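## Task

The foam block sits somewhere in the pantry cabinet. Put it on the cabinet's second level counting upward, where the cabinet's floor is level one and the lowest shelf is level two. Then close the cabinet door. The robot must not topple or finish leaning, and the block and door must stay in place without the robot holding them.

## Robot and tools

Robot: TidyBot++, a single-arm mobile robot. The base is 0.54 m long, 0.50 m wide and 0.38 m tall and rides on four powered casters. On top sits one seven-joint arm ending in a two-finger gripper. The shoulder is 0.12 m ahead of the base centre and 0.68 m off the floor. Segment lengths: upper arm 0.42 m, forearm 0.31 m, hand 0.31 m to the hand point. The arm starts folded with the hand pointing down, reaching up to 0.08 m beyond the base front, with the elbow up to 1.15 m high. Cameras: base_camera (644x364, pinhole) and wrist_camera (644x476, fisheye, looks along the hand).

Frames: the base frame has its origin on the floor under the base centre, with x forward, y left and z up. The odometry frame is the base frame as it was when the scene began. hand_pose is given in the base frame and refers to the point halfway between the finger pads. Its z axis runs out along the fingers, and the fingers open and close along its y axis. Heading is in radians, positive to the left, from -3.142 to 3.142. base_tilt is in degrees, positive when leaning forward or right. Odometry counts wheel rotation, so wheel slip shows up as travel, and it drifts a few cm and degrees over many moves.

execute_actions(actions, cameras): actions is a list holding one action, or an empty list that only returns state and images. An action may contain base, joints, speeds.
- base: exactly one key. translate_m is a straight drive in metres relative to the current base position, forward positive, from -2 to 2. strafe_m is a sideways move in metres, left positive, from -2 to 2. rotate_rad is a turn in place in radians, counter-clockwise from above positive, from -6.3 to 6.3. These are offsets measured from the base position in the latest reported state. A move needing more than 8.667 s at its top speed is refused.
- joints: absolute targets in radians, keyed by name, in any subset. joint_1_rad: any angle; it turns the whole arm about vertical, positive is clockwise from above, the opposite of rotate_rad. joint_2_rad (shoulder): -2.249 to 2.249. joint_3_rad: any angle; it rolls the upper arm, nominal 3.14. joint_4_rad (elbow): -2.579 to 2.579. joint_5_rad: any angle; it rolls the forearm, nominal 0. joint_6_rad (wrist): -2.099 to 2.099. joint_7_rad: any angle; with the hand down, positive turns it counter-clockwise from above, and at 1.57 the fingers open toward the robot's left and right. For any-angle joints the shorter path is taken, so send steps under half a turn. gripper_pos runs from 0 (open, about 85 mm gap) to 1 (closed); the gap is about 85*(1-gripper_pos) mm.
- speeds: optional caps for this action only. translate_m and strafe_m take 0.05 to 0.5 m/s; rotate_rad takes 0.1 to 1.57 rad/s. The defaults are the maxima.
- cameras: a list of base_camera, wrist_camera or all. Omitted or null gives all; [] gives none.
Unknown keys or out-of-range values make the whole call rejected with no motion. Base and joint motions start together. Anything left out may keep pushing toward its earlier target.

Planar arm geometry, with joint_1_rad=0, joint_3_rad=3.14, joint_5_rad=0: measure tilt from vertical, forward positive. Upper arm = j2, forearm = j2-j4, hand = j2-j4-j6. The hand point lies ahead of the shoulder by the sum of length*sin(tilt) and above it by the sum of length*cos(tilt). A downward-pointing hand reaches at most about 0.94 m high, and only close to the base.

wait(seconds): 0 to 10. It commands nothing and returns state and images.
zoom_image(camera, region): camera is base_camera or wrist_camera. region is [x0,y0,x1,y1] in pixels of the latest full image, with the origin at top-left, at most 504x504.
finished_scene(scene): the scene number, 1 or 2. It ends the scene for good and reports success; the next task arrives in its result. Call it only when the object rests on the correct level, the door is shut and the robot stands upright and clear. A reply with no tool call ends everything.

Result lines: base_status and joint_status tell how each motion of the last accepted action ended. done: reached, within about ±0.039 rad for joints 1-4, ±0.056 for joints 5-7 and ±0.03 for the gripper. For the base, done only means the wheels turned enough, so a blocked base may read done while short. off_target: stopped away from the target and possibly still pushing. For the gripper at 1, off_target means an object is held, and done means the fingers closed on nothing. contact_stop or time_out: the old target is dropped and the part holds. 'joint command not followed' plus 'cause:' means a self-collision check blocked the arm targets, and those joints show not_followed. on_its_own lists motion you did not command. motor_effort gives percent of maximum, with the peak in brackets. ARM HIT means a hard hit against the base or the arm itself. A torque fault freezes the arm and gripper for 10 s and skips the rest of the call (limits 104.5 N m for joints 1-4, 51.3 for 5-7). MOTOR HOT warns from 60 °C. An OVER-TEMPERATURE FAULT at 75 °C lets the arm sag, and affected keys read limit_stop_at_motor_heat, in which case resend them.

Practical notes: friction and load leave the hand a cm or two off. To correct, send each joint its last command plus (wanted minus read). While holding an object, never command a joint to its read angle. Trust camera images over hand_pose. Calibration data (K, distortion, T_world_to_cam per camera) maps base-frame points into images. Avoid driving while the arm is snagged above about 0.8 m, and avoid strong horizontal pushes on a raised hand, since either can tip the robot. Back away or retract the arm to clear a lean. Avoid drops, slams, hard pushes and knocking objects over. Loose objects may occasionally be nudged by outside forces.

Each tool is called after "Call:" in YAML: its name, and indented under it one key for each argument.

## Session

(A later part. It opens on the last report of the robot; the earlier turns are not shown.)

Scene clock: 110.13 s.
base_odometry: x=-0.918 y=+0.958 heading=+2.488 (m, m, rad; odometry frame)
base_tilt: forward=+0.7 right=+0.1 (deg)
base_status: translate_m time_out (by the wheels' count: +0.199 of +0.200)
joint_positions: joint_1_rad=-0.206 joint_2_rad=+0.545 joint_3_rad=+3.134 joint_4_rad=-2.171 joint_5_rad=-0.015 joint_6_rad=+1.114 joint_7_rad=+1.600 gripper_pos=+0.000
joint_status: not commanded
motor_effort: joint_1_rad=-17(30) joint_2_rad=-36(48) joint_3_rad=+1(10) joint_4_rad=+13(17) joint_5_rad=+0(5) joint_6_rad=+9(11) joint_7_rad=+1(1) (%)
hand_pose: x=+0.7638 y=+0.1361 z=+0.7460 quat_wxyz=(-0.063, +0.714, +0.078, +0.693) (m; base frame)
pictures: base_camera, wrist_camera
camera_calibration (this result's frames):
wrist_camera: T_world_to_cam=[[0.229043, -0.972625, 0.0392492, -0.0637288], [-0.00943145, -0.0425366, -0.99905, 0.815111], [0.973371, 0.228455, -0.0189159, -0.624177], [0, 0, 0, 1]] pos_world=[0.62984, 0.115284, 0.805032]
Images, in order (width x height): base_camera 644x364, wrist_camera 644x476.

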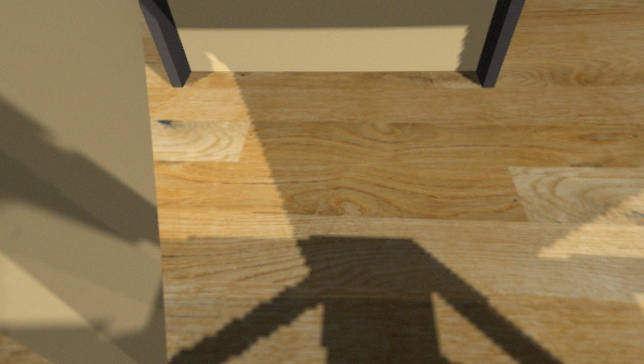

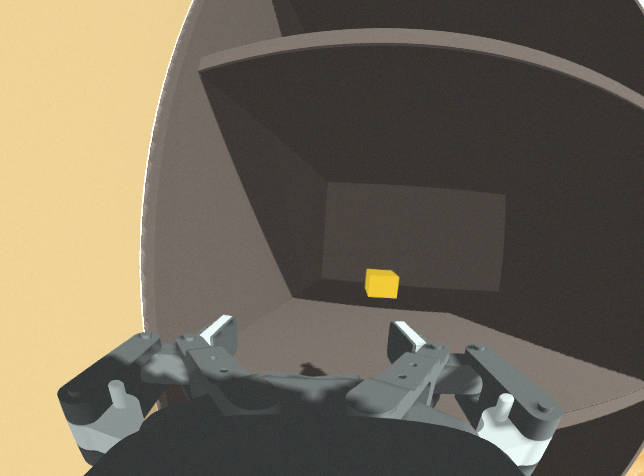

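Call:
execute_actions:
  actions:
    - {"base":{"translate_m":-0.08},"joints":{"joint_1_rad":-0.15}}
  cameras: []

Call:
execute_actions:
  actions:
    - {"base":{"strafe_m":-0.08}}

Scene clock: 113.87 s.
base_odometry: x=-0.854 y=+0.910 heading=+2.489 (m, m, rad; odometry frame)
base_tilt: forward=+0.7 right=+0.1 (deg)
base_status: done
joint_positions: joint_1_rad=-0.160 joint_2_rad=+0.543 joint_3_rad=+3.136 joint_4_rad=-2.171 joint_5_rad=-0.015 joint_6_rad=+1.114 joint_7_rad=+1.600 gripper_pos=+0.000
joint_status: all done
motor_effort: joint_1_rad=-1(15) joint_2_rad=-33(35) joint_3_rad=+0(2) joint_4_rad=+13(14) joint_5_rad=+0(2) joint_6_rad=+9(10) joint_7_rad=+1(1) (%)
hand_pose: x=+0.7695 y=+0.1052 z=+0.7470 quat_wxyz=(-0.046, +0.715, +0.061, +0.695) (m; base frame)
pictures: none
No camera images: the call's "cameras" was empty. Leave "cameras" out to get every camera's image.

Scene clock: 115.03 s.
base_odometry: x=-0.805 y=+0.973 heading=+2.489 (m, m, rad; odometry frame)
base_tilt: forward=+0.7 right=+0.1 (deg)
base_status: done
joint_positions: joint_1_rad=-0.151 joint_2_rad=+0.543 joint_3_rad=+3.137 joint_4_rad=-2.171 joint_5_rad=-0.015 joint_6_rad=+1.114 joint_7_rad=+1.600 gripper_pos=+0.000
joint_status: not commanded
motor_effort: joint_1_rad=-1(3) joint_2_rad=-32(33) joint_3_rad=+0(3) joint_4_rad=+13(13) joint_5_rad=+0(1) joint_6_rad=+9(9) joint_7_rad=+1(1) (%)
hand_pose: x=+0.7704 y=+0.0991 z=+0.7470 quat_wxyz=(-0.042, +0.715, +0.058, +0.695) (m; base frame)
pictures: base_camera, wrist_camera
camera_calibration (this result's frames):
wrist_camera: T_world_to_cam=[[0.173091, -0.984069, 0.0405837, -0.057982], [-0.0101814, -0.0429913, -0.999024, 0.815203], [0.984853, 0.172509, -0.0174607, -0.626554], [0, 0, 0, 1]] pos_world=[0.635399, 0.0860746, 0.80582]
Images, in order (width x height): base_camera 644x364, wrist_camera 644x476.

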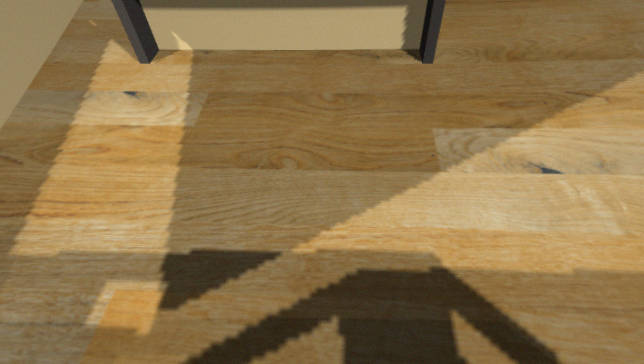

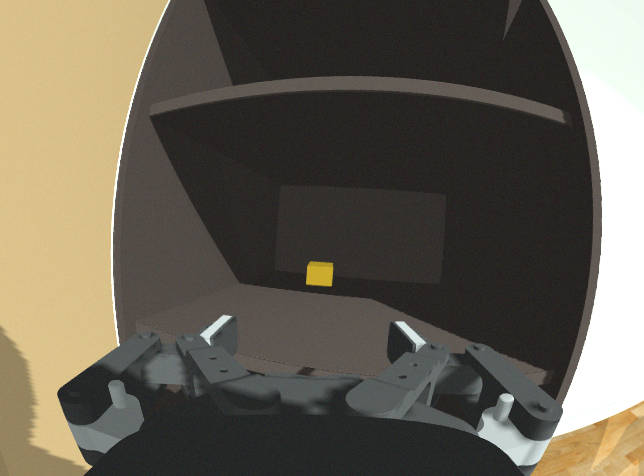

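Call:
execute_actions:
  actions:
    - {"base":{"translate_m":0.25},"joints":{"joint_1_rad":-0.18},"speeds":{"translate_m":0.15}}

Scene clock: 119.33 s.
base_odometry: x=-1.004 y=+1.125 heading=+2.489 (m, m, rad; odometry frame)
base_tilt: forward=+0.8 right=+0.1 (deg)
base_status: done
joint_positions: joint_1_rad=-0.168 joint_2_rad=+0.543 joint_3_rad=+3.137 joint_4_rad=-2.171 joint_5_rad=-0.015 joint_6_rad=+1.114 joint_7_rad=+1.600 gripper_pos=+0.000
joint_status: all done
motor_effort: joint_1_rad=-1(1) joint_2_rad=-32(35) joint_3_rad=+0(1) joint_4_rad=+13(14) joint_5_rad=+0(0) joint_6_rad=+9(10) joint_7_rad=+1(1) (%)
hand_pose: x=+0.7687 y=+0.1099 z=+0.7470 quat_wxyz=(-0.048, +0.714, +0.064, +0.695) (m; base frame)
pictures: base_camera, wrist_camera
camera_calibration (this result's frames):
wrist_camera: T_world_to_cam=[[0.189433, -0.981055, 0.0405865, -0.0599285], [-0.00933986, -0.0431334, -0.999026, 0.815105], [0.981849, 0.188869, -0.0173338, -0.626281], [0, 0, 0, 1]] pos_world=[0.633878, 0.0946501, 0.805887]
Images, in order (width x height): base_camera 644x364, wrist_camera 644x476.

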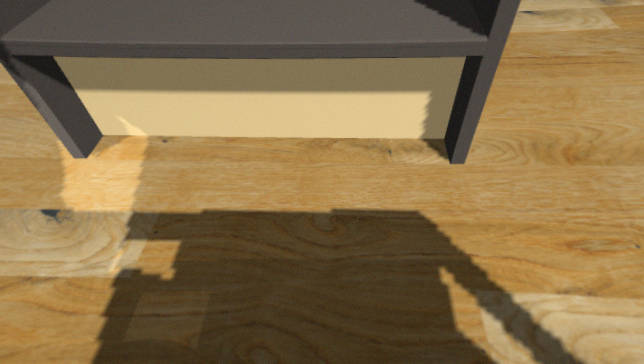

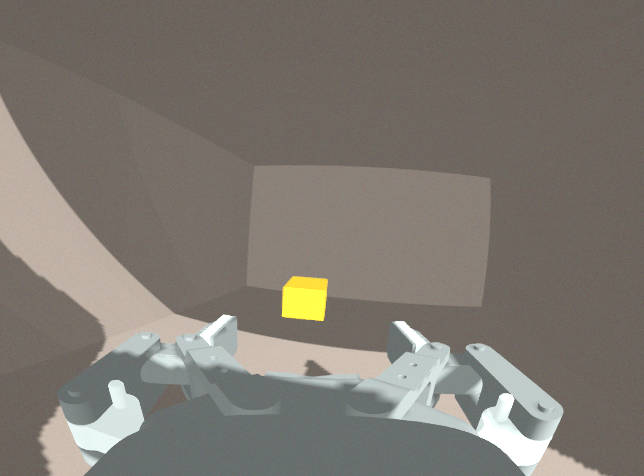

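Call:
execute_actions:
  actions:
    - {"base":{"translate_m":0.14},"joints":{"joint_1_rad":-0.23},"speeds":{"translate_m":0.12}}

Scene clock: 122.27 s.
base_odometry: x=-1.115 y=+1.211 heading=+2.489 (m, m, rad; odometry frame)
base_tilt: forward=+0.8 right=+0.1 (deg)
base_status: done
joint_positions: joint_1_rad=-0.217 joint_2_rad=+0.543 joint_3_rad=+3.137 joint_4_rad=-2.171 joint_5_rad=-0.015 joint_6_rad=+1.114 joint_7_rad=+1.600 gripper_pos=+0.000
joint_status: all done
motor_effort: joint_1_rad=+0(1) joint_2_rad=-32(34) joint_3_rad=+0(1) joint_4_rad=+13(14) joint_5_rad=+1(1) joint_6_rad=+9(10) joint_7_rad=+1(1) (%)
hand_pose: x=+0.7625 y=+0.1416 z=+0.7470 quat_wxyz=(-0.065, +0.713, +0.082, +0.694) (m; base frame)
pictures: base_camera, wrist_camera
camera_calibration (this result's frames):
wrist_camera: T_world_to_cam=[[0.237185, -0.970616, 0.0405869, -0.0656115], [-0.00720682, -0.043536, -0.999026, 0.814852], [0.971438, 0.236662, -0.0173212, -0.62505], [0, 0, 0, 1]] pos_world=[0.628632, 0.119717, 0.805894]
Images, in order (width x height): base_camera 644x364, wrist_camera 644x476.

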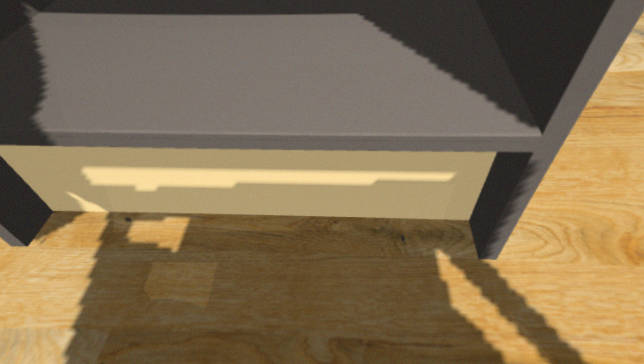

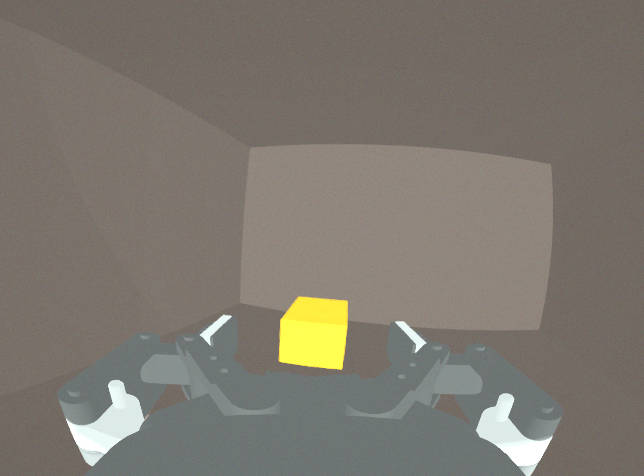

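Call:
execute_actions:
  actions:
    - {"base":{"translate_m":0.06},"speeds":{"translate_m":0.1}}
  cameras: []

Call:
execute_actions:
  actions:
    - {"joints":{"gripper_pos":0.55}}

Scene clock: 124.80 s.
base_odometry: x=-1.162 y=+1.247 heading=+2.488 (m, m, rad; odometry frame)
base_tilt: forward=+0.8 right=+0.1 (deg)
base_status: done
joint_positions: joint_1_rad=-0.220 joint_2_rad=+0.539 joint_3_rad=+3.137 joint_4_rad=-2.183 joint_5_rad=-0.015 joint_6_rad=+1.114 joint_7_rad=+1.600 gripper_pos=+0.000
joint_status: not commanded
motor_effort: joint_1_rad=+0(2) joint_2_rad=-32(35) joint_3_rad=+1(2) joint_4_rad=+16(25) joint_5_rad=+1(0) joint_6_rad=+9(10) joint_7_rad=+1(1) (%)
hand_pose: x=+0.7583 y=+0.1428 z=+0.7440 quat_wxyz=(-0.066, +0.715, +0.083, +0.691) (m; base frame)
pictures: none
No camera images: the call's "cameras" was empty. Leave "cameras" out to get every camera's image.

Scene clock: 125.63 s.
base_odometry: x=-1.162 y=+1.247 heading=+2.488 (m, m, rad; odometry frame)
base_tilt: forward=+0.8 right=+0.1 (deg)
base_status: not commanded
joint_positions: joint_1_rad=-0.220 joint_2_rad=+0.539 joint_3_rad=+3.137 joint_4_rad=-2.183 joint_5_rad=-0.015 joint_6_rad=+1.114 joint_7_rad=+1.600 gripper_pos=+0.550
joint_status: all done
motor_effort: joint_1_rad=-1(1) joint_2_rad=-32(32) joint_3_rad=+0(0) joint_4_rad=+16(16) joint_5_rad=+0(1) joint_6_rad=+9(9) joint_7_rad=+1(1) (%)
hand_pose: x=+0.7583 y=+0.1428 z=+0.7440 quat_wxyz=(-0.066, +0.715, +0.083, +0.691) (m; base frame)
pictures: base_camera, wrist_camera
camera_calibration (this result's frames):
wrist_camera: T_world_to_cam=[[0.240692, -0.969759, 0.0404375, -0.0659582], [-0.015562, -0.0455127, -0.998843, 0.818305], [0.970477, 0.239784, -0.0260459, -0.614472], [0, 0, 0, 1]] pos_world=[0.62494, 0.12062, 0.80402]
Images, in order (width x height): base_camera 644x364, wrist_camera 644x476.

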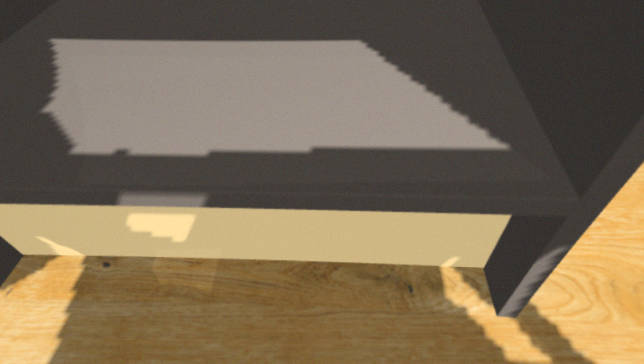

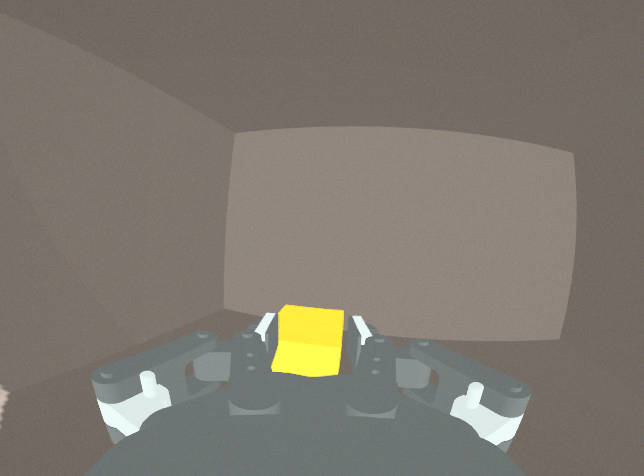

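Call:
execute_actions:
  actions:
    - {"joints":{"gripper_pos":0.66}}
  cameras: []

Call:
execute_actions:
  actions:
    - {"joints":{"joint_2_rad":0.5}}
  cameras: []

Call:
execute_actions:
  actions:
    - {"base":{"translate_m":-0.42},"speeds":{"translate_m":0.25}}

Scene clock: 127.80 s.
base_odometry: x=-1.162 y=+1.247 heading=+2.488 (m, m, rad; odometry frame)
base_tilt: forward=+0.8 right=+0.1 (deg)
base_status: not commanded
joint_positions: joint_1_rad=-0.220 joint_2_rad=+0.539 joint_3_rad=+3.137 joint_4_rad=-2.183 joint_5_rad=-0.015 joint_6_rad=+1.114 joint_7_rad=+1.600 gripper_pos=+0.660
joint_status: all done
motor_effort: joint_1_rad=-1(1) joint_2_rad=-32(32) joint_3_rad=+1(0) joint_4_rad=+16(16) joint_5_rad=+0(1) joint_6_rad=+9(9) joint_7_rad=+1(1) (%)
hand_pose: x=+0.7583 y=+0.1428 z=+0.7440 quat_wxyz=(-0.066, +0.715, +0.083, +0.691) (m; base frame)
pictures: none
No camera images: the call's "cameras" was empty. Leave "cameras" out to get every camera's image.

Scene clock: 128.50 s.
base_odometry: x=-1.162 y=+1.247 heading=+2.488 (m, m, rad; odometry frame)
base_tilt: forward=+0.8 right=+0.1 (deg)
base_status: not commanded
joint_positions: joint_1_rad=-0.220 joint_2_rad=+0.522 joint_3_rad=+3.137 joint_4_rad=-2.181 joint_5_rad=-0.015 joint_6_rad=+1.114 joint_7_rad=+1.600 gripper_pos=+0.660
joint_status: all done
motor_effort: joint_1_rad=-1(1) joint_2_rad=-32(35) joint_3_rad=+0(0) joint_4_rad=+13(16) joint_5_rad=+0(0) joint_6_rad=+9(10) joint_7_rad=+1(1) (%)
hand_pose: x=+0.7578 y=+0.1427 z=+0.7566 quat_wxyz=(-0.067, +0.708, +0.082, +0.698) (m; base frame)
pictures: none
No camera images: the call's "cameras" was empty. Leave "cameras" out to get every camera's image.

Scene clock: 131.07 s.
base_odometry: x=-0.829 y=+0.992 heading=+2.489 (m, m, rad; odometry frame)
base_tilt: forward=+0.7 right=+0.1 (deg)
base_status: done
joint_positions: joint_1_rad=-0.221 joint_2_rad=+0.518 joint_3_rad=+3.137 joint_4_rad=-2.180 joint_5_rad=-0.015 joint_6_rad=+1.114 joint_7_rad=+1.600 gripper_pos=+0.660
joint_status: not commanded
motor_effort: joint_1_rad=-1(2) joint_2_rad=-32(34) joint_3_rad=+0(1) joint_4_rad=+13(15) joint_5_rad=+0(0) joint_6_rad=+9(10) joint_7_rad=+1(1) (%)
hand_pose: x=+0.7575 y=+0.1433 z=+0.7594 quat_wxyz=(-0.067, +0.707, +0.082, +0.699) (m; base frame)
pictures: base_camera, wrist_camera
camera_calibration (this result's frames):
wrist_camera: T_world_to_cam=[[0.240608, -0.969756, 0.0410106, -0.0663316], [0.00829572, -0.0401957, -0.999157, 0.815065], [0.970587, 0.240745, -0.00162658, -0.632225], [0, 0, 0, 1]] pos_world=[0.622828, 0.120642, 0.816071]
Images, in order (width x height): base_camera 644x364, wrist_camera 644x476.

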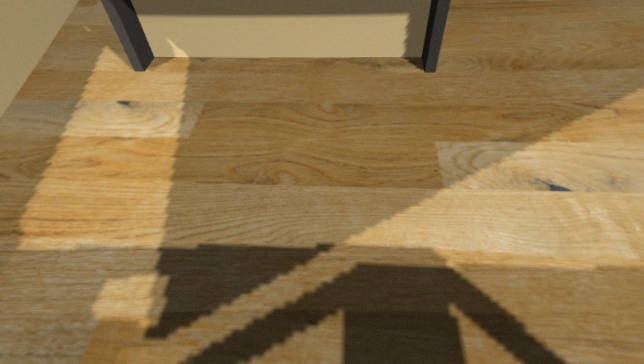

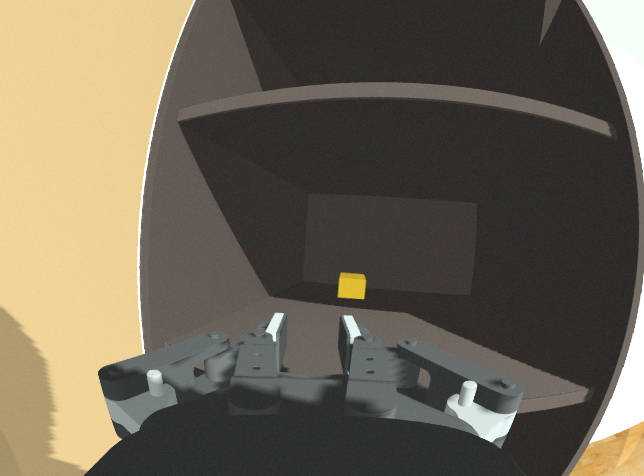

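Call:
execute_actions:
  actions:
    - {"joints":{"joint_1_rad":-0.21,"joint_2_rad":0.56,"joint_4_rad":-1.97,"joint_6_rad":0.9,"gripper_pos":0}}
  cameras: []

Call:
execute_actions:
  actions:
    - {"base":{"translate_m":0.39},"speeds":{"translate_m":0.2}}

Scene clock: 134.33 s.
base_odometry: x=-0.829 y=+0.992 heading=+2.489 (m, m, rad; odometry frame)
base_tilt: forward=+0.7 right=+0.1 (deg)
base_status: not commanded
joint_positions: joint_1_rad=-0.221 joint_2_rad=+0.535 joint_3_rad=+3.137 joint_4_rad=-1.988 joint_5_rad=-0.015 joint_6_rad=+0.940 joint_7_rad=+1.600 gripper_pos=+0.000
joint_status: all done
motor_effort: joint_1_rad=-2(1) joint_2_rad=-35(35) joint_3_rad=+0(0) joint_4_rad=+16(16) joint_5_rad=+0(0) joint_6_rad=+9(10) joint_7_rad=+1(1) (%)
hand_pose: x=+0.8096 y=+0.1555 z=+0.7839 quat_wxyz=(-0.069, +0.707, +0.082, +0.699) (m; base frame)
pictures: none
No camera images: the call's "cameras" was empty. Leave "cameras" out to get every camera's image.

Scene clock: 137.70 s.
base_odometry: x=-1.138 y=+1.229 heading=+2.488 (m, m, rad; odometry frame)
base_tilt: forward=+0.8 right=+0.1 (deg)
base_status: done
joint_positions: joint_1_rad=-0.222 joint_2_rad=+0.546 joint_3_rad=+3.137 joint_4_rad=-2.002 joint_5_rad=-0.015 joint_6_rad=+0.937 joint_7_rad=+1.600 gripper_pos=+0.000
joint_status: not commanded
motor_effort: joint_1_rad=+1(4) joint_2_rad=-32(38) joint_3_rad=+1(3) joint_4_rad=+22(33) joint_5_rad=+0(1) joint_6_rad=+9(10) joint_7_rad=+1(1) (%)
hand_pose: x=+0.8069 y=+0.1553 z=+0.7683 quat_wxyz=(-0.068, +0.716, +0.084, +0.689) (m; base frame)
pictures: base_camera, wrist_camera
camera_calibration (this result's frames):
wrist_camera: T_world_to_cam=[[0.243445, -0.969167, 0.0380796, -0.0670261], [-0.0186709, -0.0439362, -0.99886, 0.846178], [0.969735, 0.242457, -0.0287913, -0.66176], [0, 0, 0, 1]] pos_world=[0.673848, 0.132667, 0.828713]
Images, in order (width x height): base_camera 644x364, wrist_camera 644x476.

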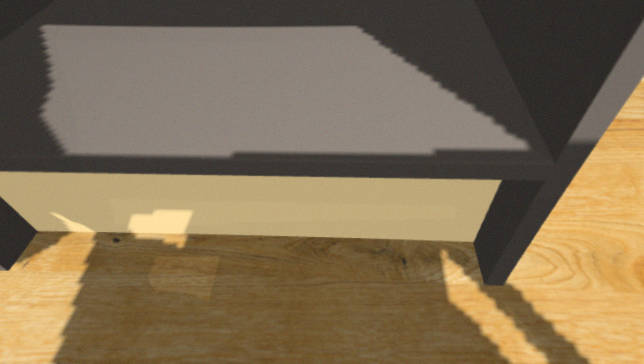

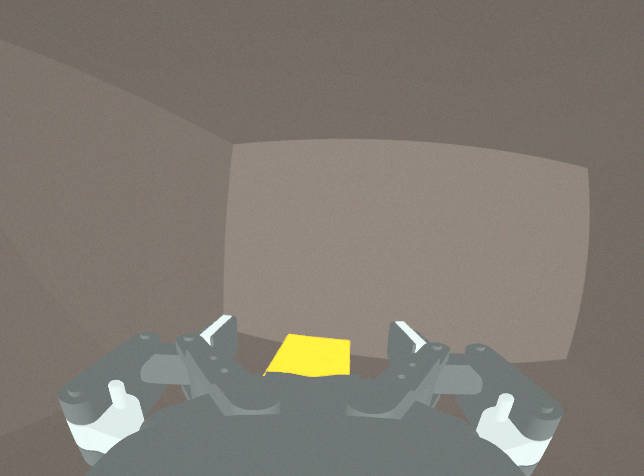

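Call:
execute_actions:
  actions:
    - {"joints":{"joint_6_rad":0.77}}

Call:
execute_actions:
  actions:
    - {"joints":{"gripper_pos":0.75}}

Scene clock: 139.43 s.
base_odometry: x=-1.138 y=+1.229 heading=+2.488 (m, m, rad; odometry frame)
base_tilt: forward=+0.8 right=+0.1 (deg)
base_status: not commanded
joint_positions: joint_1_rad=-0.222 joint_2_rad=+0.546 joint_3_rad=+3.137 joint_4_rad=-2.002 joint_5_rad=-0.015 joint_6_rad=+0.796 joint_7_rad=+1.600 gripper_pos=+0.000
joint_status: all done
motor_effort: joint_1_rad=+1(1) joint_2_rad=-33(35) joint_3_rad=+1(1) joint_4_rad=+22(24) joint_5_rad=+0(0) joint_6_rad=+9(11) joint_7_rad=+1(1) (%)
hand_pose: x=+0.8021 y=+0.1547 z=+0.7246 quat_wxyz=(-0.063, +0.763, +0.089, +0.637) (m; base frame)
pictures: base_camera, wrist_camera
camera_calibration (this result's frames):
wrist_camera: T_world_to_cam=[[0.249814, -0.967731, 0.0330117, -0.0663974], [-0.155449, -0.0737322, -0.985088, 0.906776], [0.955734, 0.240958, -0.168853, -0.545258], [0, 0, 0, 1]] pos_world=[0.678667, 0.133988, 0.803378]
Images, in order (width x height): base_camera 644x364, wrist_camera 644x476.

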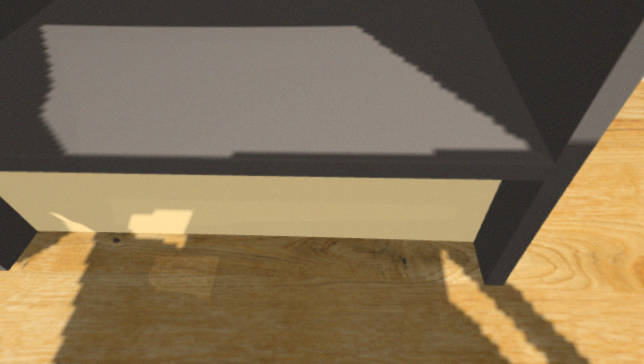

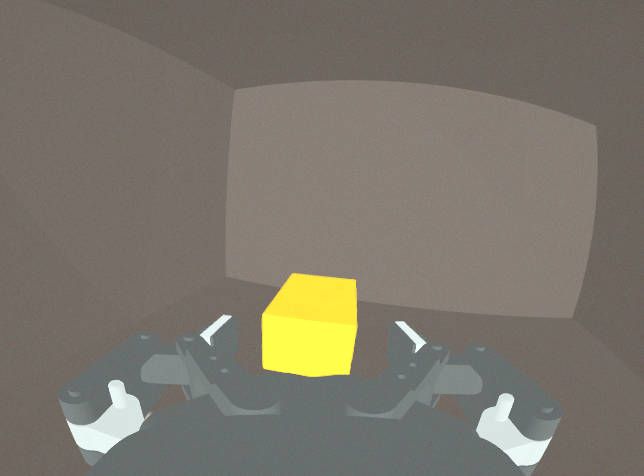

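Scene clock: 140.40 s.
base_odometry: x=-1.138 y=+1.229 heading=+2.488 (m, m, rad; odometry frame)
base_tilt: forward=+0.8 right=+0.1 (deg)
base_status: not commanded
joint_positions: joint_1_rad=-0.222 joint_2_rad=+0.546 joint_3_rad=+3.137 joint_4_rad=-2.002 joint_5_rad=-0.015 joint_6_rad=+0.796 joint_7_rad=+1.600 gripper_pos=+0.750
joint_status: all done
motor_effort: joint_1_rad=+1(1) joint_2_rad=-32(32) joint_3_rad=+1(1) joint_4_rad=+22(22) joint_5_rad=+0(1) joint_6_rad=+9(9) joint_7_rad=+1(1) (%)
hand_pose: x=+0.8021 y=+0.1547 z=+0.7246 quat_wxyz=(-0.063, +0.763, +0.089, +0.637) (m; base frame)
pictures: base_camera, wrist_camera
camera_calibration (this result's frames):
wrist_camera: T_world_to_cam=[[0.249815, -0.967731, 0.0330116, -0.0663973], [-0.155449, -0.0737321, -0.985088, 0.906776], [0.955734, 0.240958, -0.168852, -0.545258], [0, 0, 0, 1]] pos_world=[0.678667, 0.133988, 0.803378]
Images, in order (width x height): base_camera 644x364, wrist_camera 644x476.

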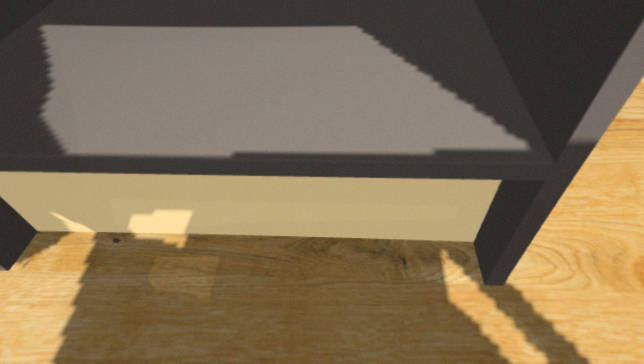

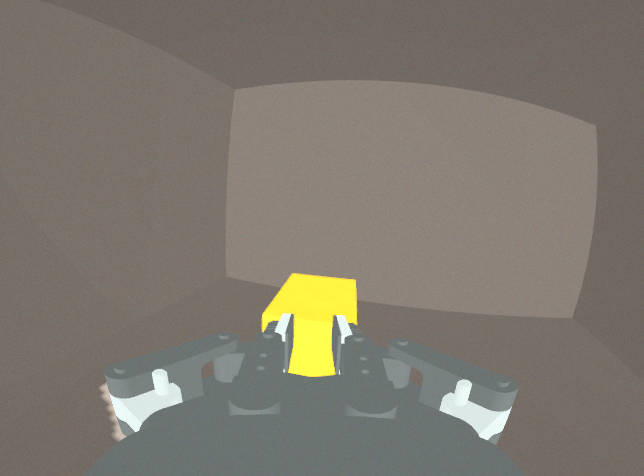

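Call:
execute_actions:
  actions:
    - {"joints":{"gripper_pos":0}}
  cameras: []

Call:
execute_actions:
  actions:
    - {"joints":{"joint_2_rad":0.64,"joint_4_rad":-1.74,"joint_6_rad":0.62}}

Scene clock: 143.37 s.
base_odometry: x=-1.138 y=+1.229 heading=+2.488 (m, m, rad; odometry frame)
base_tilt: forward=+0.8 right=+0.1 (deg)
base_status: not commanded
joint_positions: joint_1_rad=-0.222 joint_2_rad=+0.546 joint_3_rad=+3.137 joint_4_rad=-2.002 joint_5_rad=-0.015 joint_6_rad=+0.796 joint_7_rad=+1.600 gripper_pos=+0.000
joint_status: all done
motor_effort: joint_1_rad=+1(1) joint_2_rad=-32(32) joint_3_rad=+1(1) joint_4_rad=+21(22) joint_5_rad=+0(0) joint_6_rad=+9(9) joint_7_rad=+1(1) (%)
hand_pose: x=+0.8021 y=+0.1547 z=+0.7246 quat_wxyz=(-0.063, +0.763, +0.089, +0.637) (m; base frame)
pictures: none
No camera images: the call's "cameras" was empty. Leave "cameras" out to get every camera's image.

Scene clock: 144.60 s.
base_odometry: x=-1.137 y=+1.228 heading=+2.488 (m, m, rad; odometry frame)
base_tilt: forward=+0.7 right=+0.1 (deg)
base_status: not commanded
joint_positions: joint_1_rad=-0.222 joint_2_rad=+0.554 joint_3_rad=+3.137 joint_4_rad=-1.979 joint_5_rad=-0.015 joint_6_rad=+0.667 joint_7_rad=+1.598 gripper_pos=+0.000
joint_status: joint_2_rad off_target (ended at +0.554, target +0.640); joint_4_rad off_target (ended at -1.979, target -1.740); the others done
motor_effort: joint_1_rad=-1(1) joint_2_rad=-24(34) joint_3_rad=+1(2) joint_4_rad=+56(57) joint_5_rad=+0(1) joint_6_rad=+8(9) joint_7_rad=+1(1) (%)
hand_pose: x=+0.8005 y=+0.1549 z=+0.6911 quat_wxyz=(-0.060, +0.798, +0.093, +0.592) (m; base frame)
pictures: base_camera, wrist_camera
camera_calibration (this result's frames):
wrist_camera: T_world_to_cam=[[0.254099, -0.966812, 0.0266304, -0.0639035], [-0.263984, -0.0958167, -0.959756, 0.946291], [0.930455, 0.236843, -0.27957, -0.452091], [0, 0, 0, 1]] pos_world=[0.686693, 0.135962, 0.783519]
Images, in order (width x height): base_camera 644x364, wrist_camera 644x476.

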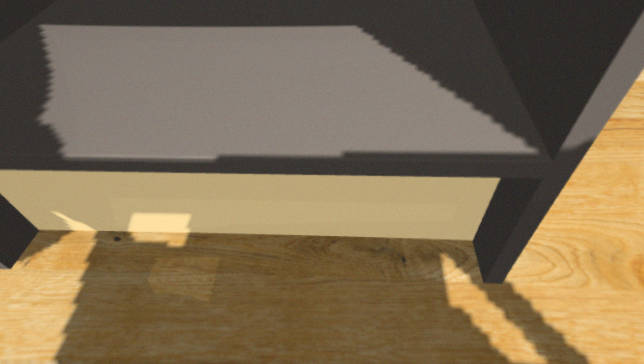

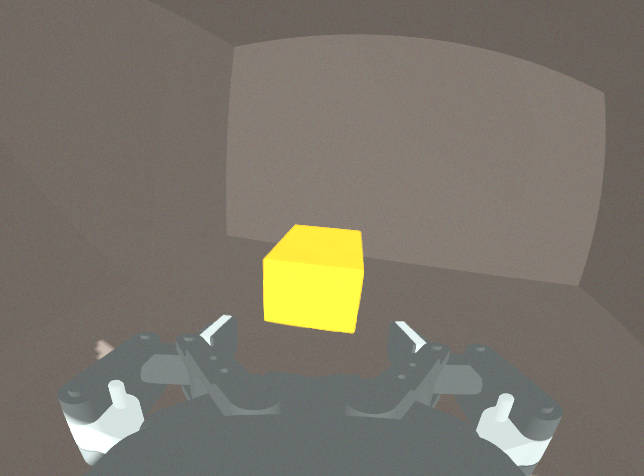

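Call:
execute_actions:
  actions:
    - {"base":{"translate_m":-0.25},"joints":{"joint_2_rad":0.55,"joint_4_rad":-1.98}}
  cameras: []

Call:
execute_actions:
  actions:
    - {"joints":{"joint_1_rad":-0.165,"joint_2_rad":0.86,"joint_4_rad":-1.27,"joint_6_rad":0.42}}

Scene clock: 148.03 s.
base_odometry: x=-0.938 y=+1.076 heading=+2.489 (m, m, rad; odometry frame)
base_tilt: forward=+0.8 right=+0.1 (deg)
base_status: done
joint_positions: joint_1_rad=-0.220 joint_2_rad=+0.562 joint_3_rad=+3.137 joint_4_rad=-1.961 joint_5_rad=-0.015 joint_6_rad=+0.658 joint_7_rad=+1.596 gripper_pos=+0.000
joint_status: all done
motor_effort: joint_1_rad=-1(2) joint_2_rad=-35(42) joint_3_rad=+0(2) joint_4_rad=+15(53) joint_5_rad=+1(2) joint_6_rad=+9(9) joint_7_rad=+1(3) (%)
hand_pose: x=+0.8062 y=+0.1550 z=+0.6919 quat_wxyz=(-0.060, +0.798, +0.092, +0.593) (m; base frame)
pictures: none
No camera images: the call's "cameras" was empty. Leave "cameras" out to get every camera's image.

Scene clock: 150.00 s.
base_odometry: x=-0.938 y=+1.076 heading=+2.489 (m, m, rad; odometry frame)
base_tilt: forward=+0.8 right=+0.1 (deg)
base_status: not commanded
joint_positions: joint_1_rad=-0.187 joint_2_rad=+0.836 joint_3_rad=+3.137 joint_4_rad=-1.292 joint_5_rad=-0.015 joint_6_rad=+0.461 joint_7_rad=+1.596 gripper_pos=+0.000
joint_status: all done
motor_effort: joint_1_rad=-1(1) joint_2_rad=-48(49) joint_3_rad=+0(0) joint_4_rad=+20(21) joint_5_rad=+0(0) joint_6_rad=+9(9) joint_7_rad=+1(1) (%)
hand_pose: x=+0.9921 y=+0.1667 z=+0.7678 quat_wxyz=(-0.059, +0.737, +0.071, +0.670) (m; base frame)
pictures: base_camera, wrist_camera
camera_calibration (this result's frames):
wrist_camera: T_world_to_cam=[[0.215088, -0.976228, 0.0267482, -0.0630597], [-0.0761819, -0.044078, -0.996119, 0.904659], [0.973619, 0.212215, -0.0838515, -0.800646], [0, 0, 0, 1]] pos_world=[0.862006, 0.148224, 0.8357]
Images, in order (width x height): base_camera 644x364, wrist_camera 644x476.

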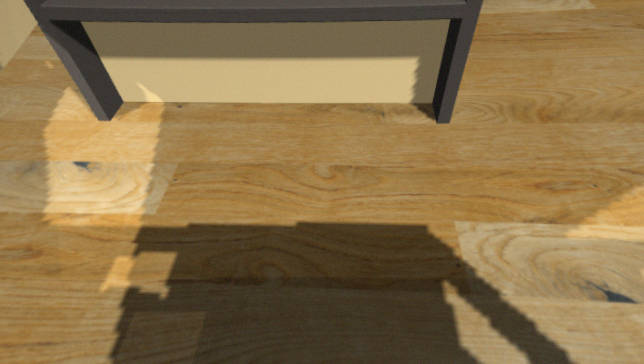

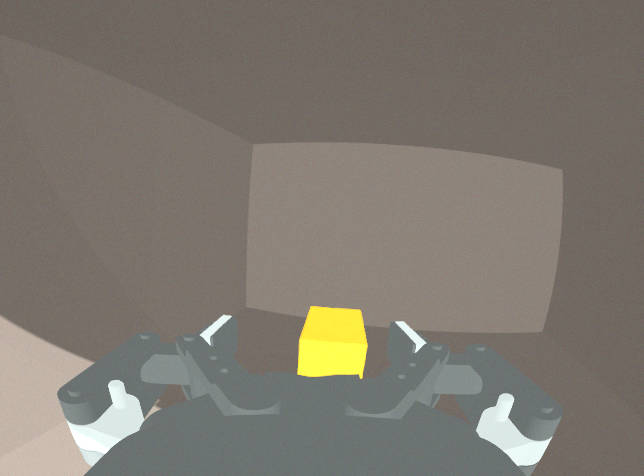

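Call:
execute_actions:
  actions:
    - {"joints":{"joint_1_rad":-0.14,"joint_6_rad":0.3}}
  cameras: []

Call:
execute_actions:
  actions:
    - {"base":{"translate_m":0.1},"speeds":{"translate_m":0.1}}

Scene clock: 152.03 s.
base_odometry: x=-0.938 y=+1.076 heading=+2.489 (m, m, rad; odometry frame)
base_tilt: forward=+0.8 right=+0.1 (deg)
base_status: not commanded
joint_positions: joint_1_rad=-0.155 joint_2_rad=+0.844 joint_3_rad=+3.137 joint_4_rad=-1.288 joint_5_rad=-0.015 joint_6_rad=+0.331 joint_7_rad=+1.596 gripper_pos=+0.000
joint_status: all done
motor_effort: joint_1_rad=-1(1) joint_2_rad=-48(50) joint_3_rad=+0(1) joint_4_rad=+21(21) joint_5_rad=+0(0) joint_6_rad=+9(9) joint_7_rad=+1(1) (%)
hand_pose: x=+0.9916 y=+0.1386 z=+0.7232 quat_wxyz=(-0.045, +0.781, +0.063, +0.619) (m; base frame)
pictures: none
No camera images: the call's "cameras" was empty. Leave "cameras" out to get every camera's image.

Scene clock: 153.57 s.
base_odometry: x=-1.017 y=+1.136 heading=+2.489 (m, m, rad; odometry frame)
base_tilt: forward=+0.8 right=+0.1 (deg)
base_status: done
joint_positions: joint_1_rad=-0.155 joint_2_rad=+0.844 joint_3_rad=+3.137 joint_4_rad=-1.287 joint_5_rad=-0.015 joint_6_rad=+0.331 joint_7_rad=+1.596 gripper_pos=+0.000
joint_status: not commanded
motor_effort: joint_1_rad=-1(2) joint_2_rad=-49(50) joint_3_rad=+0(1) joint_4_rad=+21(22) joint_5_rad=+0(0) joint_6_rad=+9(9) joint_7_rad=+1(1) (%)
hand_pose: x=+0.9919 y=+0.1385 z=+0.7233 quat_wxyz=(-0.045, +0.781, +0.063, +0.620) (m; base frame)
pictures: base_camera, wrist_camera
camera_calibration (this result's frames):
wrist_camera: T_world_to_cam=[[0.188925, -0.981752, 0.0217042, -0.0589996], [-0.208235, -0.0616521, -0.976134, 0.977997], [0.959659, 0.179896, -0.216083, -0.684263], [0, 0, 0, 1]] pos_world=[0.871459, 0.125469, 0.808078]
Images, in order (width x height): base_camera 644x364, wrist_camera 644x476.

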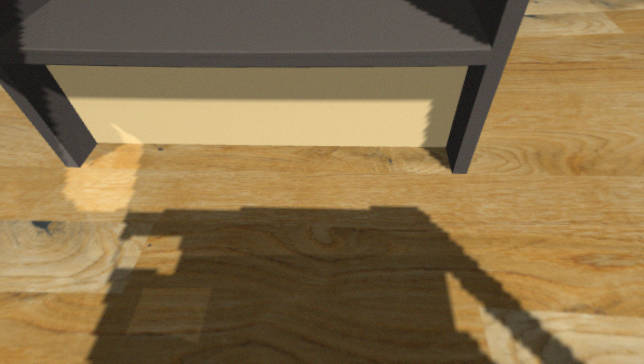

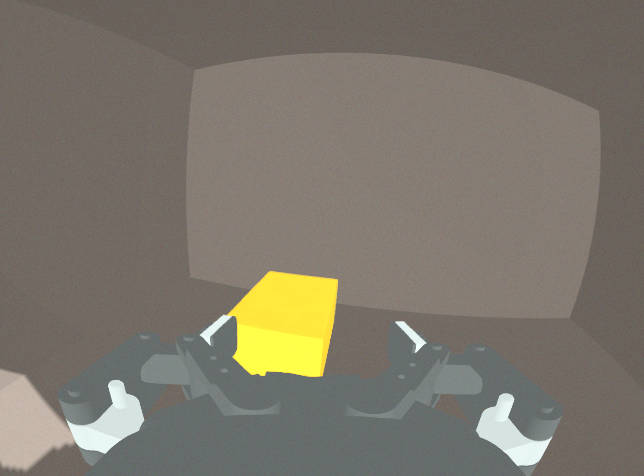

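Call:
execute_actions:
  actions:
    - {"joints":{"joint_1_rad":-0.2}}
  cameras: []

Call:
execute_actions:
  actions:
    - {"base":{"translate_m":0.045},"speeds":{"translate_m":0.1}}
  cameras: []

Call:
execute_actions:
  actions:
    - {"joints":{"gripper_pos":0.6}}

Scene clock: 156.03 s.
base_odometry: x=-1.017 y=+1.136 heading=+2.489 (m, m, rad; odometry frame)
base_tilt: forward=+0.8 right=+0.1 (deg)
base_status: not commanded
joint_positions: joint_1_rad=-0.190 joint_2_rad=+0.844 joint_3_rad=+3.137 joint_4_rad=-1.287 joint_5_rad=-0.015 joint_6_rad=+0.331 joint_7_rad=+1.596 gripper_pos=+0.000
joint_status: all done
motor_effort: joint_1_rad=+0(4) joint_2_rad=-48(48) joint_3_rad=+0(1) joint_4_rad=+20(21) joint_5_rad=+0(1) joint_6_rad=+9(9) joint_7_rad=+1(1) (%)
hand_pose: x=+0.9864 y=+0.1694 z=+0.7233 quat_wxyz=(-0.056, +0.780, +0.077, +0.619) (m; base frame)
pictures: none
No camera images: the call's "cameras" was empty. Leave "cameras" out to get every camera's image.

Scene clock: 157.07 s.
base_odometry: x=-1.053 y=+1.164 heading=+2.489 (m, m, rad; odometry frame)
base_tilt: forward=+0.8 right=+0.1 (deg)
base_status: done
joint_positions: joint_1_rad=-0.190 joint_2_rad=+0.844 joint_3_rad=+3.137 joint_4_rad=-1.287 joint_5_rad=-0.015 joint_6_rad=+0.331 joint_7_rad=+1.596 gripper_pos=+0.000
joint_status: not commanded
motor_effort: joint_1_rad=+0(3) joint_2_rad=-48(50) joint_3_rad=+0(1) joint_4_rad=+20(22) joint_5_rad=+0(0) joint_6_rad=+9(10) joint_7_rad=+1(1) (%)
hand_pose: x=+0.9865 y=+0.1695 z=+0.7233 quat_wxyz=(-0.056, +0.780, +0.077, +0.619) (m; base frame)
pictures: none
No camera images: the call's "cameras" was empty. Leave "cameras" out to get every camera's image.

Scene clock: 157.93 s.
base_odometry: x=-1.053 y=+1.164 heading=+2.489 (m, m, rad; odometry frame)
base_tilt: forward=+0.8 right=+0.1 (deg)
base_status: not commanded
joint_positions: joint_1_rad=-0.190 joint_2_rad=+0.844 joint_3_rad=+3.137 joint_4_rad=-1.286 joint_5_rad=-0.015 joint_6_rad=+0.331 joint_7_rad=+1.596 gripper_pos=+0.364
joint_status: gripper_pos off_target (ended at +0.364, target +0.600)
motor_effort: joint_1_rad=-1(2) joint_2_rad=-48(48) joint_3_rad=+0(1) joint_4_rad=+20(21) joint_5_rad=+0(1) joint_6_rad=+9(9) joint_7_rad=+1(1) (%)
hand_pose: x=+0.9868 y=+0.1695 z=+0.7239 quat_wxyz=(-0.056, +0.779, +0.077, +0.619) (m; base frame)
pictures: base_camera, wrist_camera
camera_calibration (this result's frames):
wrist_camera: T_world_to_cam=[[0.223705, -0.974414, 0.0217426, -0.0631662], [-0.204763, -0.0687959, -0.976391, 0.977423], [0.952905, 0.213971, -0.214914, -0.684719], [0, 0, 0, 1]] pos_world=[0.866743, 0.152203, 0.808565]
Images, in order (width x height): base_camera 644x364, wrist_camera 644x476.

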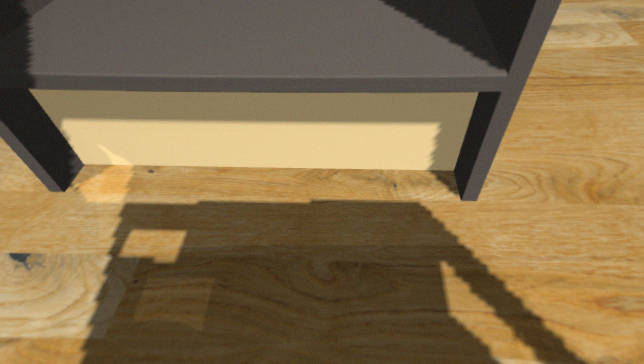

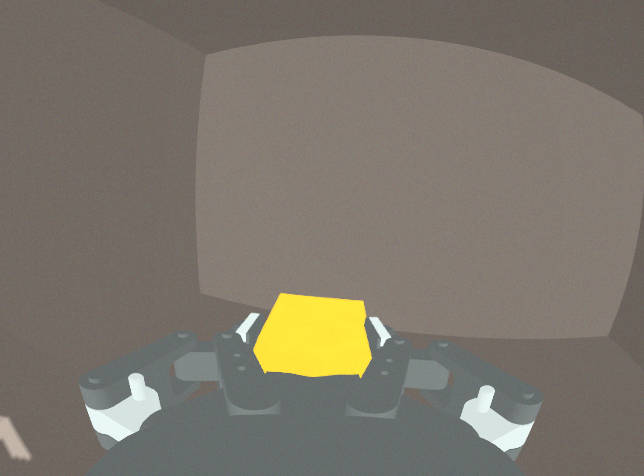

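Call:
execute_actions:
  actions:
    - {"joints":{"joint_2_rad":0.83,"gripper_pos":0.5}}
  cameras: []

Call:
execute_actions:
  actions:
    - {"base":{"translate_m":-0.52},"speeds":{"translate_m":0.3}}
  cameras: []

Call:
execute_actions:
  actions:
    - {"joints":{"joint_1_rad":-0.08,"joint_2_rad":1.0,"joint_4_rad":-1.82,"joint_6_rad":0.92}}

Scene clock: 161.37 s.
base_odometry: x=-1.053 y=+1.164 heading=+2.489 (m, m, rad; odometry frame)
base_tilt: forward=+0.8 right=+0.1 (deg)
base_status: not commanded
joint_positions: joint_1_rad=-0.190 joint_2_rad=+0.843 joint_3_rad=+3.137 joint_4_rad=-1.286 joint_5_rad=-0.015 joint_6_rad=+0.331 joint_7_rad=+1.596 gripper_pos=+0.364
joint_status: gripper_pos off_target (ended at +0.364, target +0.500); the others done
motor_effort: joint_1_rad=-1(1) joint_2_rad=-49(50) joint_3_rad=+0(0) joint_4_rad=+21(21) joint_5_rad=+0(0) joint_6_rad=+9(10) joint_7_rad=+1(1) (%)
hand_pose: x=+0.9867 y=+0.1695 z=+0.7255 quat_wxyz=(-0.056, +0.779, +0.077, +0.620) (m; base frame)
pictures: none
No camera images: the call's "cameras" was empty. Leave "cameras" out to get every camera's image.

Scene clock: 164.13 s.
base_odometry: x=-0.640 y=+0.848 heading=+2.490 (m, m, rad; odometry frame)
base_tilt: forward=+0.8 right=+0.1 (deg)
base_status: done
joint_positions: joint_1_rad=-0.190 joint_2_rad=+0.842 joint_3_rad=+3.137 joint_4_rad=-1.286 joint_5_rad=-0.015 joint_6_rad=+0.331 joint_7_rad=+1.596 gripper_pos=+0.364
joint_status: not commanded
motor_effort: joint_1_rad=-1(5) joint_2_rad=-49(52) joint_3_rad=+0(2) joint_4_rad=+21(22) joint_5_rad=+0(0) joint_6_rad=+9(10) joint_7_rad=+1(1) (%)
hand_pose: x=+0.9866 y=+0.1698 z=+0.7259 quat_wxyz=(-0.056, +0.779, +0.077, +0.620) (m; base frame)
pictures: none
No camera images: the call's "cameras" was empty. Leave "cameras" out to get every camera's image.

Scene clock: 165.93 s.
base_odometry: x=-0.640 y=+0.848 heading=+2.490 (m, m, rad; odometry frame)
base_tilt: forward=+0.8 right=+0.1 (deg)
base_status: not commanded
joint_positions: joint_1_rad=-0.098 joint_2_rad=+0.988 joint_3_rad=+3.137 joint_4_rad=-1.802 joint_5_rad=-0.015 joint_6_rad=+0.878 joint_7_rad=+1.596 gripper_pos=+0.364
joint_status: all done
motor_effort: joint_1_rad=-1(0) joint_2_rad=-44(49) joint_3_rad=+0(0) joint_4_rad=+12(22) joint_5_rad=+0(1) joint_6_rad=+9(10) joint_7_rad=+1(1) (%)
hand_pose: x=+0.8681 y=+0.0744 z=+0.5140 quat_wxyz=(-0.022, +0.816, +0.043, +0.576) (m; base frame)
pictures: base_camera, wrist_camera
camera_calibration (this result's frames):
wrist_camera: T_world_to_cam=[[0.131009, -0.99109, 0.0240181, -0.044181], [-0.317754, -0.064927, -0.945948, 0.823797], [0.939079, 0.116296, -0.323429, -0.521309], [0, 0, 0, 1]] pos_world=[0.757103, 0.0703256, 0.611724]
Images, in order (width x height): base_camera 644x364, wrist_camera 644x476.

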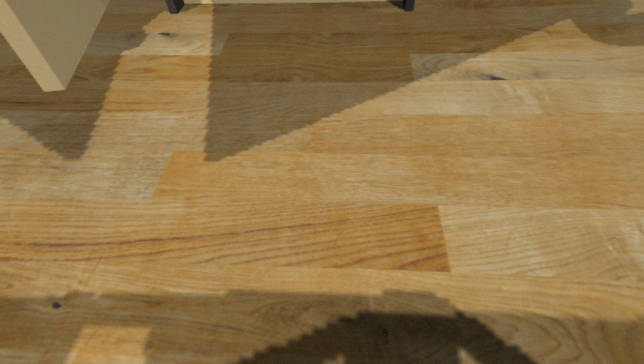

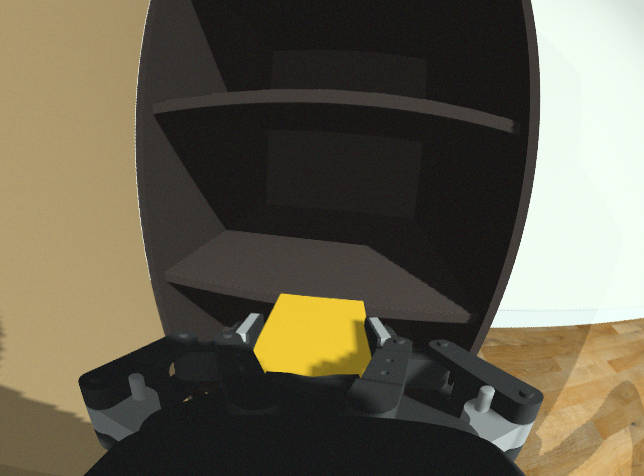

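Call:
execute_actions:
  actions:
    - {"base":{"translate_m":0.29},"speeds":{"translate_m":0.2}}
  cameras: []

Call:
execute_actions:
  actions:
    - {"joints":{"joint_6_rad":0.78}}

Scene clock: 169.93 s.
base_odometry: x=-0.870 y=+1.024 heading=+2.491 (m, m, rad; odometry frame)
base_tilt: forward=+0.8 right=+0.1 (deg)
base_status: done
joint_positions: joint_1_rad=-0.096 joint_2_rad=+0.988 joint_3_rad=+3.137 joint_4_rad=-1.806 joint_5_rad=-0.015 joint_6_rad=+0.879 joint_7_rad=+1.596 gripper_pos=+0.364
joint_status: not commanded
motor_effort: joint_1_rad=-1(1) joint_2_rad=-43(45) joint_3_rad=+0(1) joint_4_rad=+12(13) joint_5_rad=+0(1) joint_6_rad=+9(10) joint_7_rad=+1(1) (%)
hand_pose: x=+0.8669 y=+0.0728 z=+0.5128 quat_wxyz=(-0.021, +0.817, +0.042, +0.575) (m; base frame)
pictures: none
No camera images: the call's "cameras" was empty. Leave "cameras" out to get every camera's image.

Scene clock: 170.60 s.
base_odometry: x=-0.870 y=+1.024 heading=+2.491 (m, m, rad; odometry frame)
base_tilt: forward=+0.8 right=+0.0 (deg)
base_status: not commanded
joint_positions: joint_1_rad=-0.096 joint_2_rad=+0.990 joint_3_rad=+3.137 joint_4_rad=-1.807 joint_5_rad=-0.015 joint_6_rad=+0.810 joint_7_rad=+1.596 gripper_pos=+0.364
joint_status: all done
motor_effort: joint_1_rad=-1(1) joint_2_rad=-43(45) joint_3_rad=+0(0) joint_4_rad=+12(12) joint_5_rad=+0(0) joint_6_rad=+9(9) joint_7_rad=+1(1) (%)
hand_pose: x=+0.8581 y=+0.0722 z=+0.4908 quat_wxyz=(-0.020, +0.837, +0.044, +0.545) (m; base frame)
pictures: base_camera, wrist_camera
camera_calibration (this result's frames):
wrist_camera: T_world_to_cam=[[0.131374, -0.991117, 0.0206864, -0.0431477], [-0.387745, -0.0705786, -0.919061, 0.845799], [0.912357, 0.11272, -0.393573, -0.46159], [0, 0, 0, 1]] pos_world=[0.754757, 0.0689611, 0.596564]
Images, in order (width x height): base_camera 644x364, wrist_camera 644x476.

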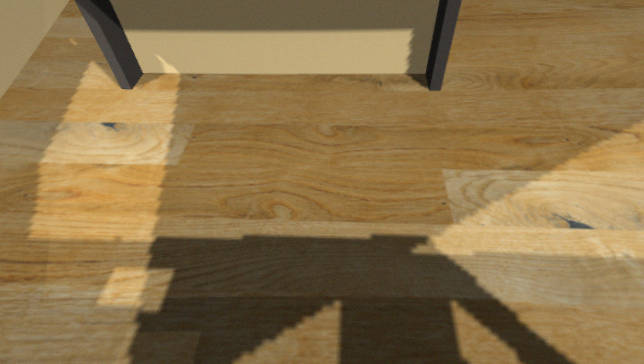

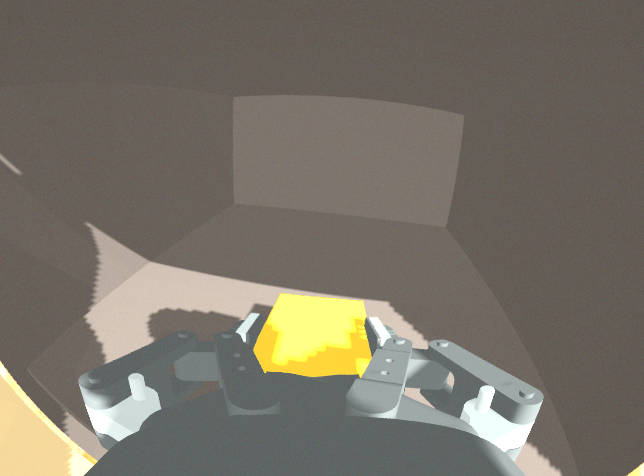

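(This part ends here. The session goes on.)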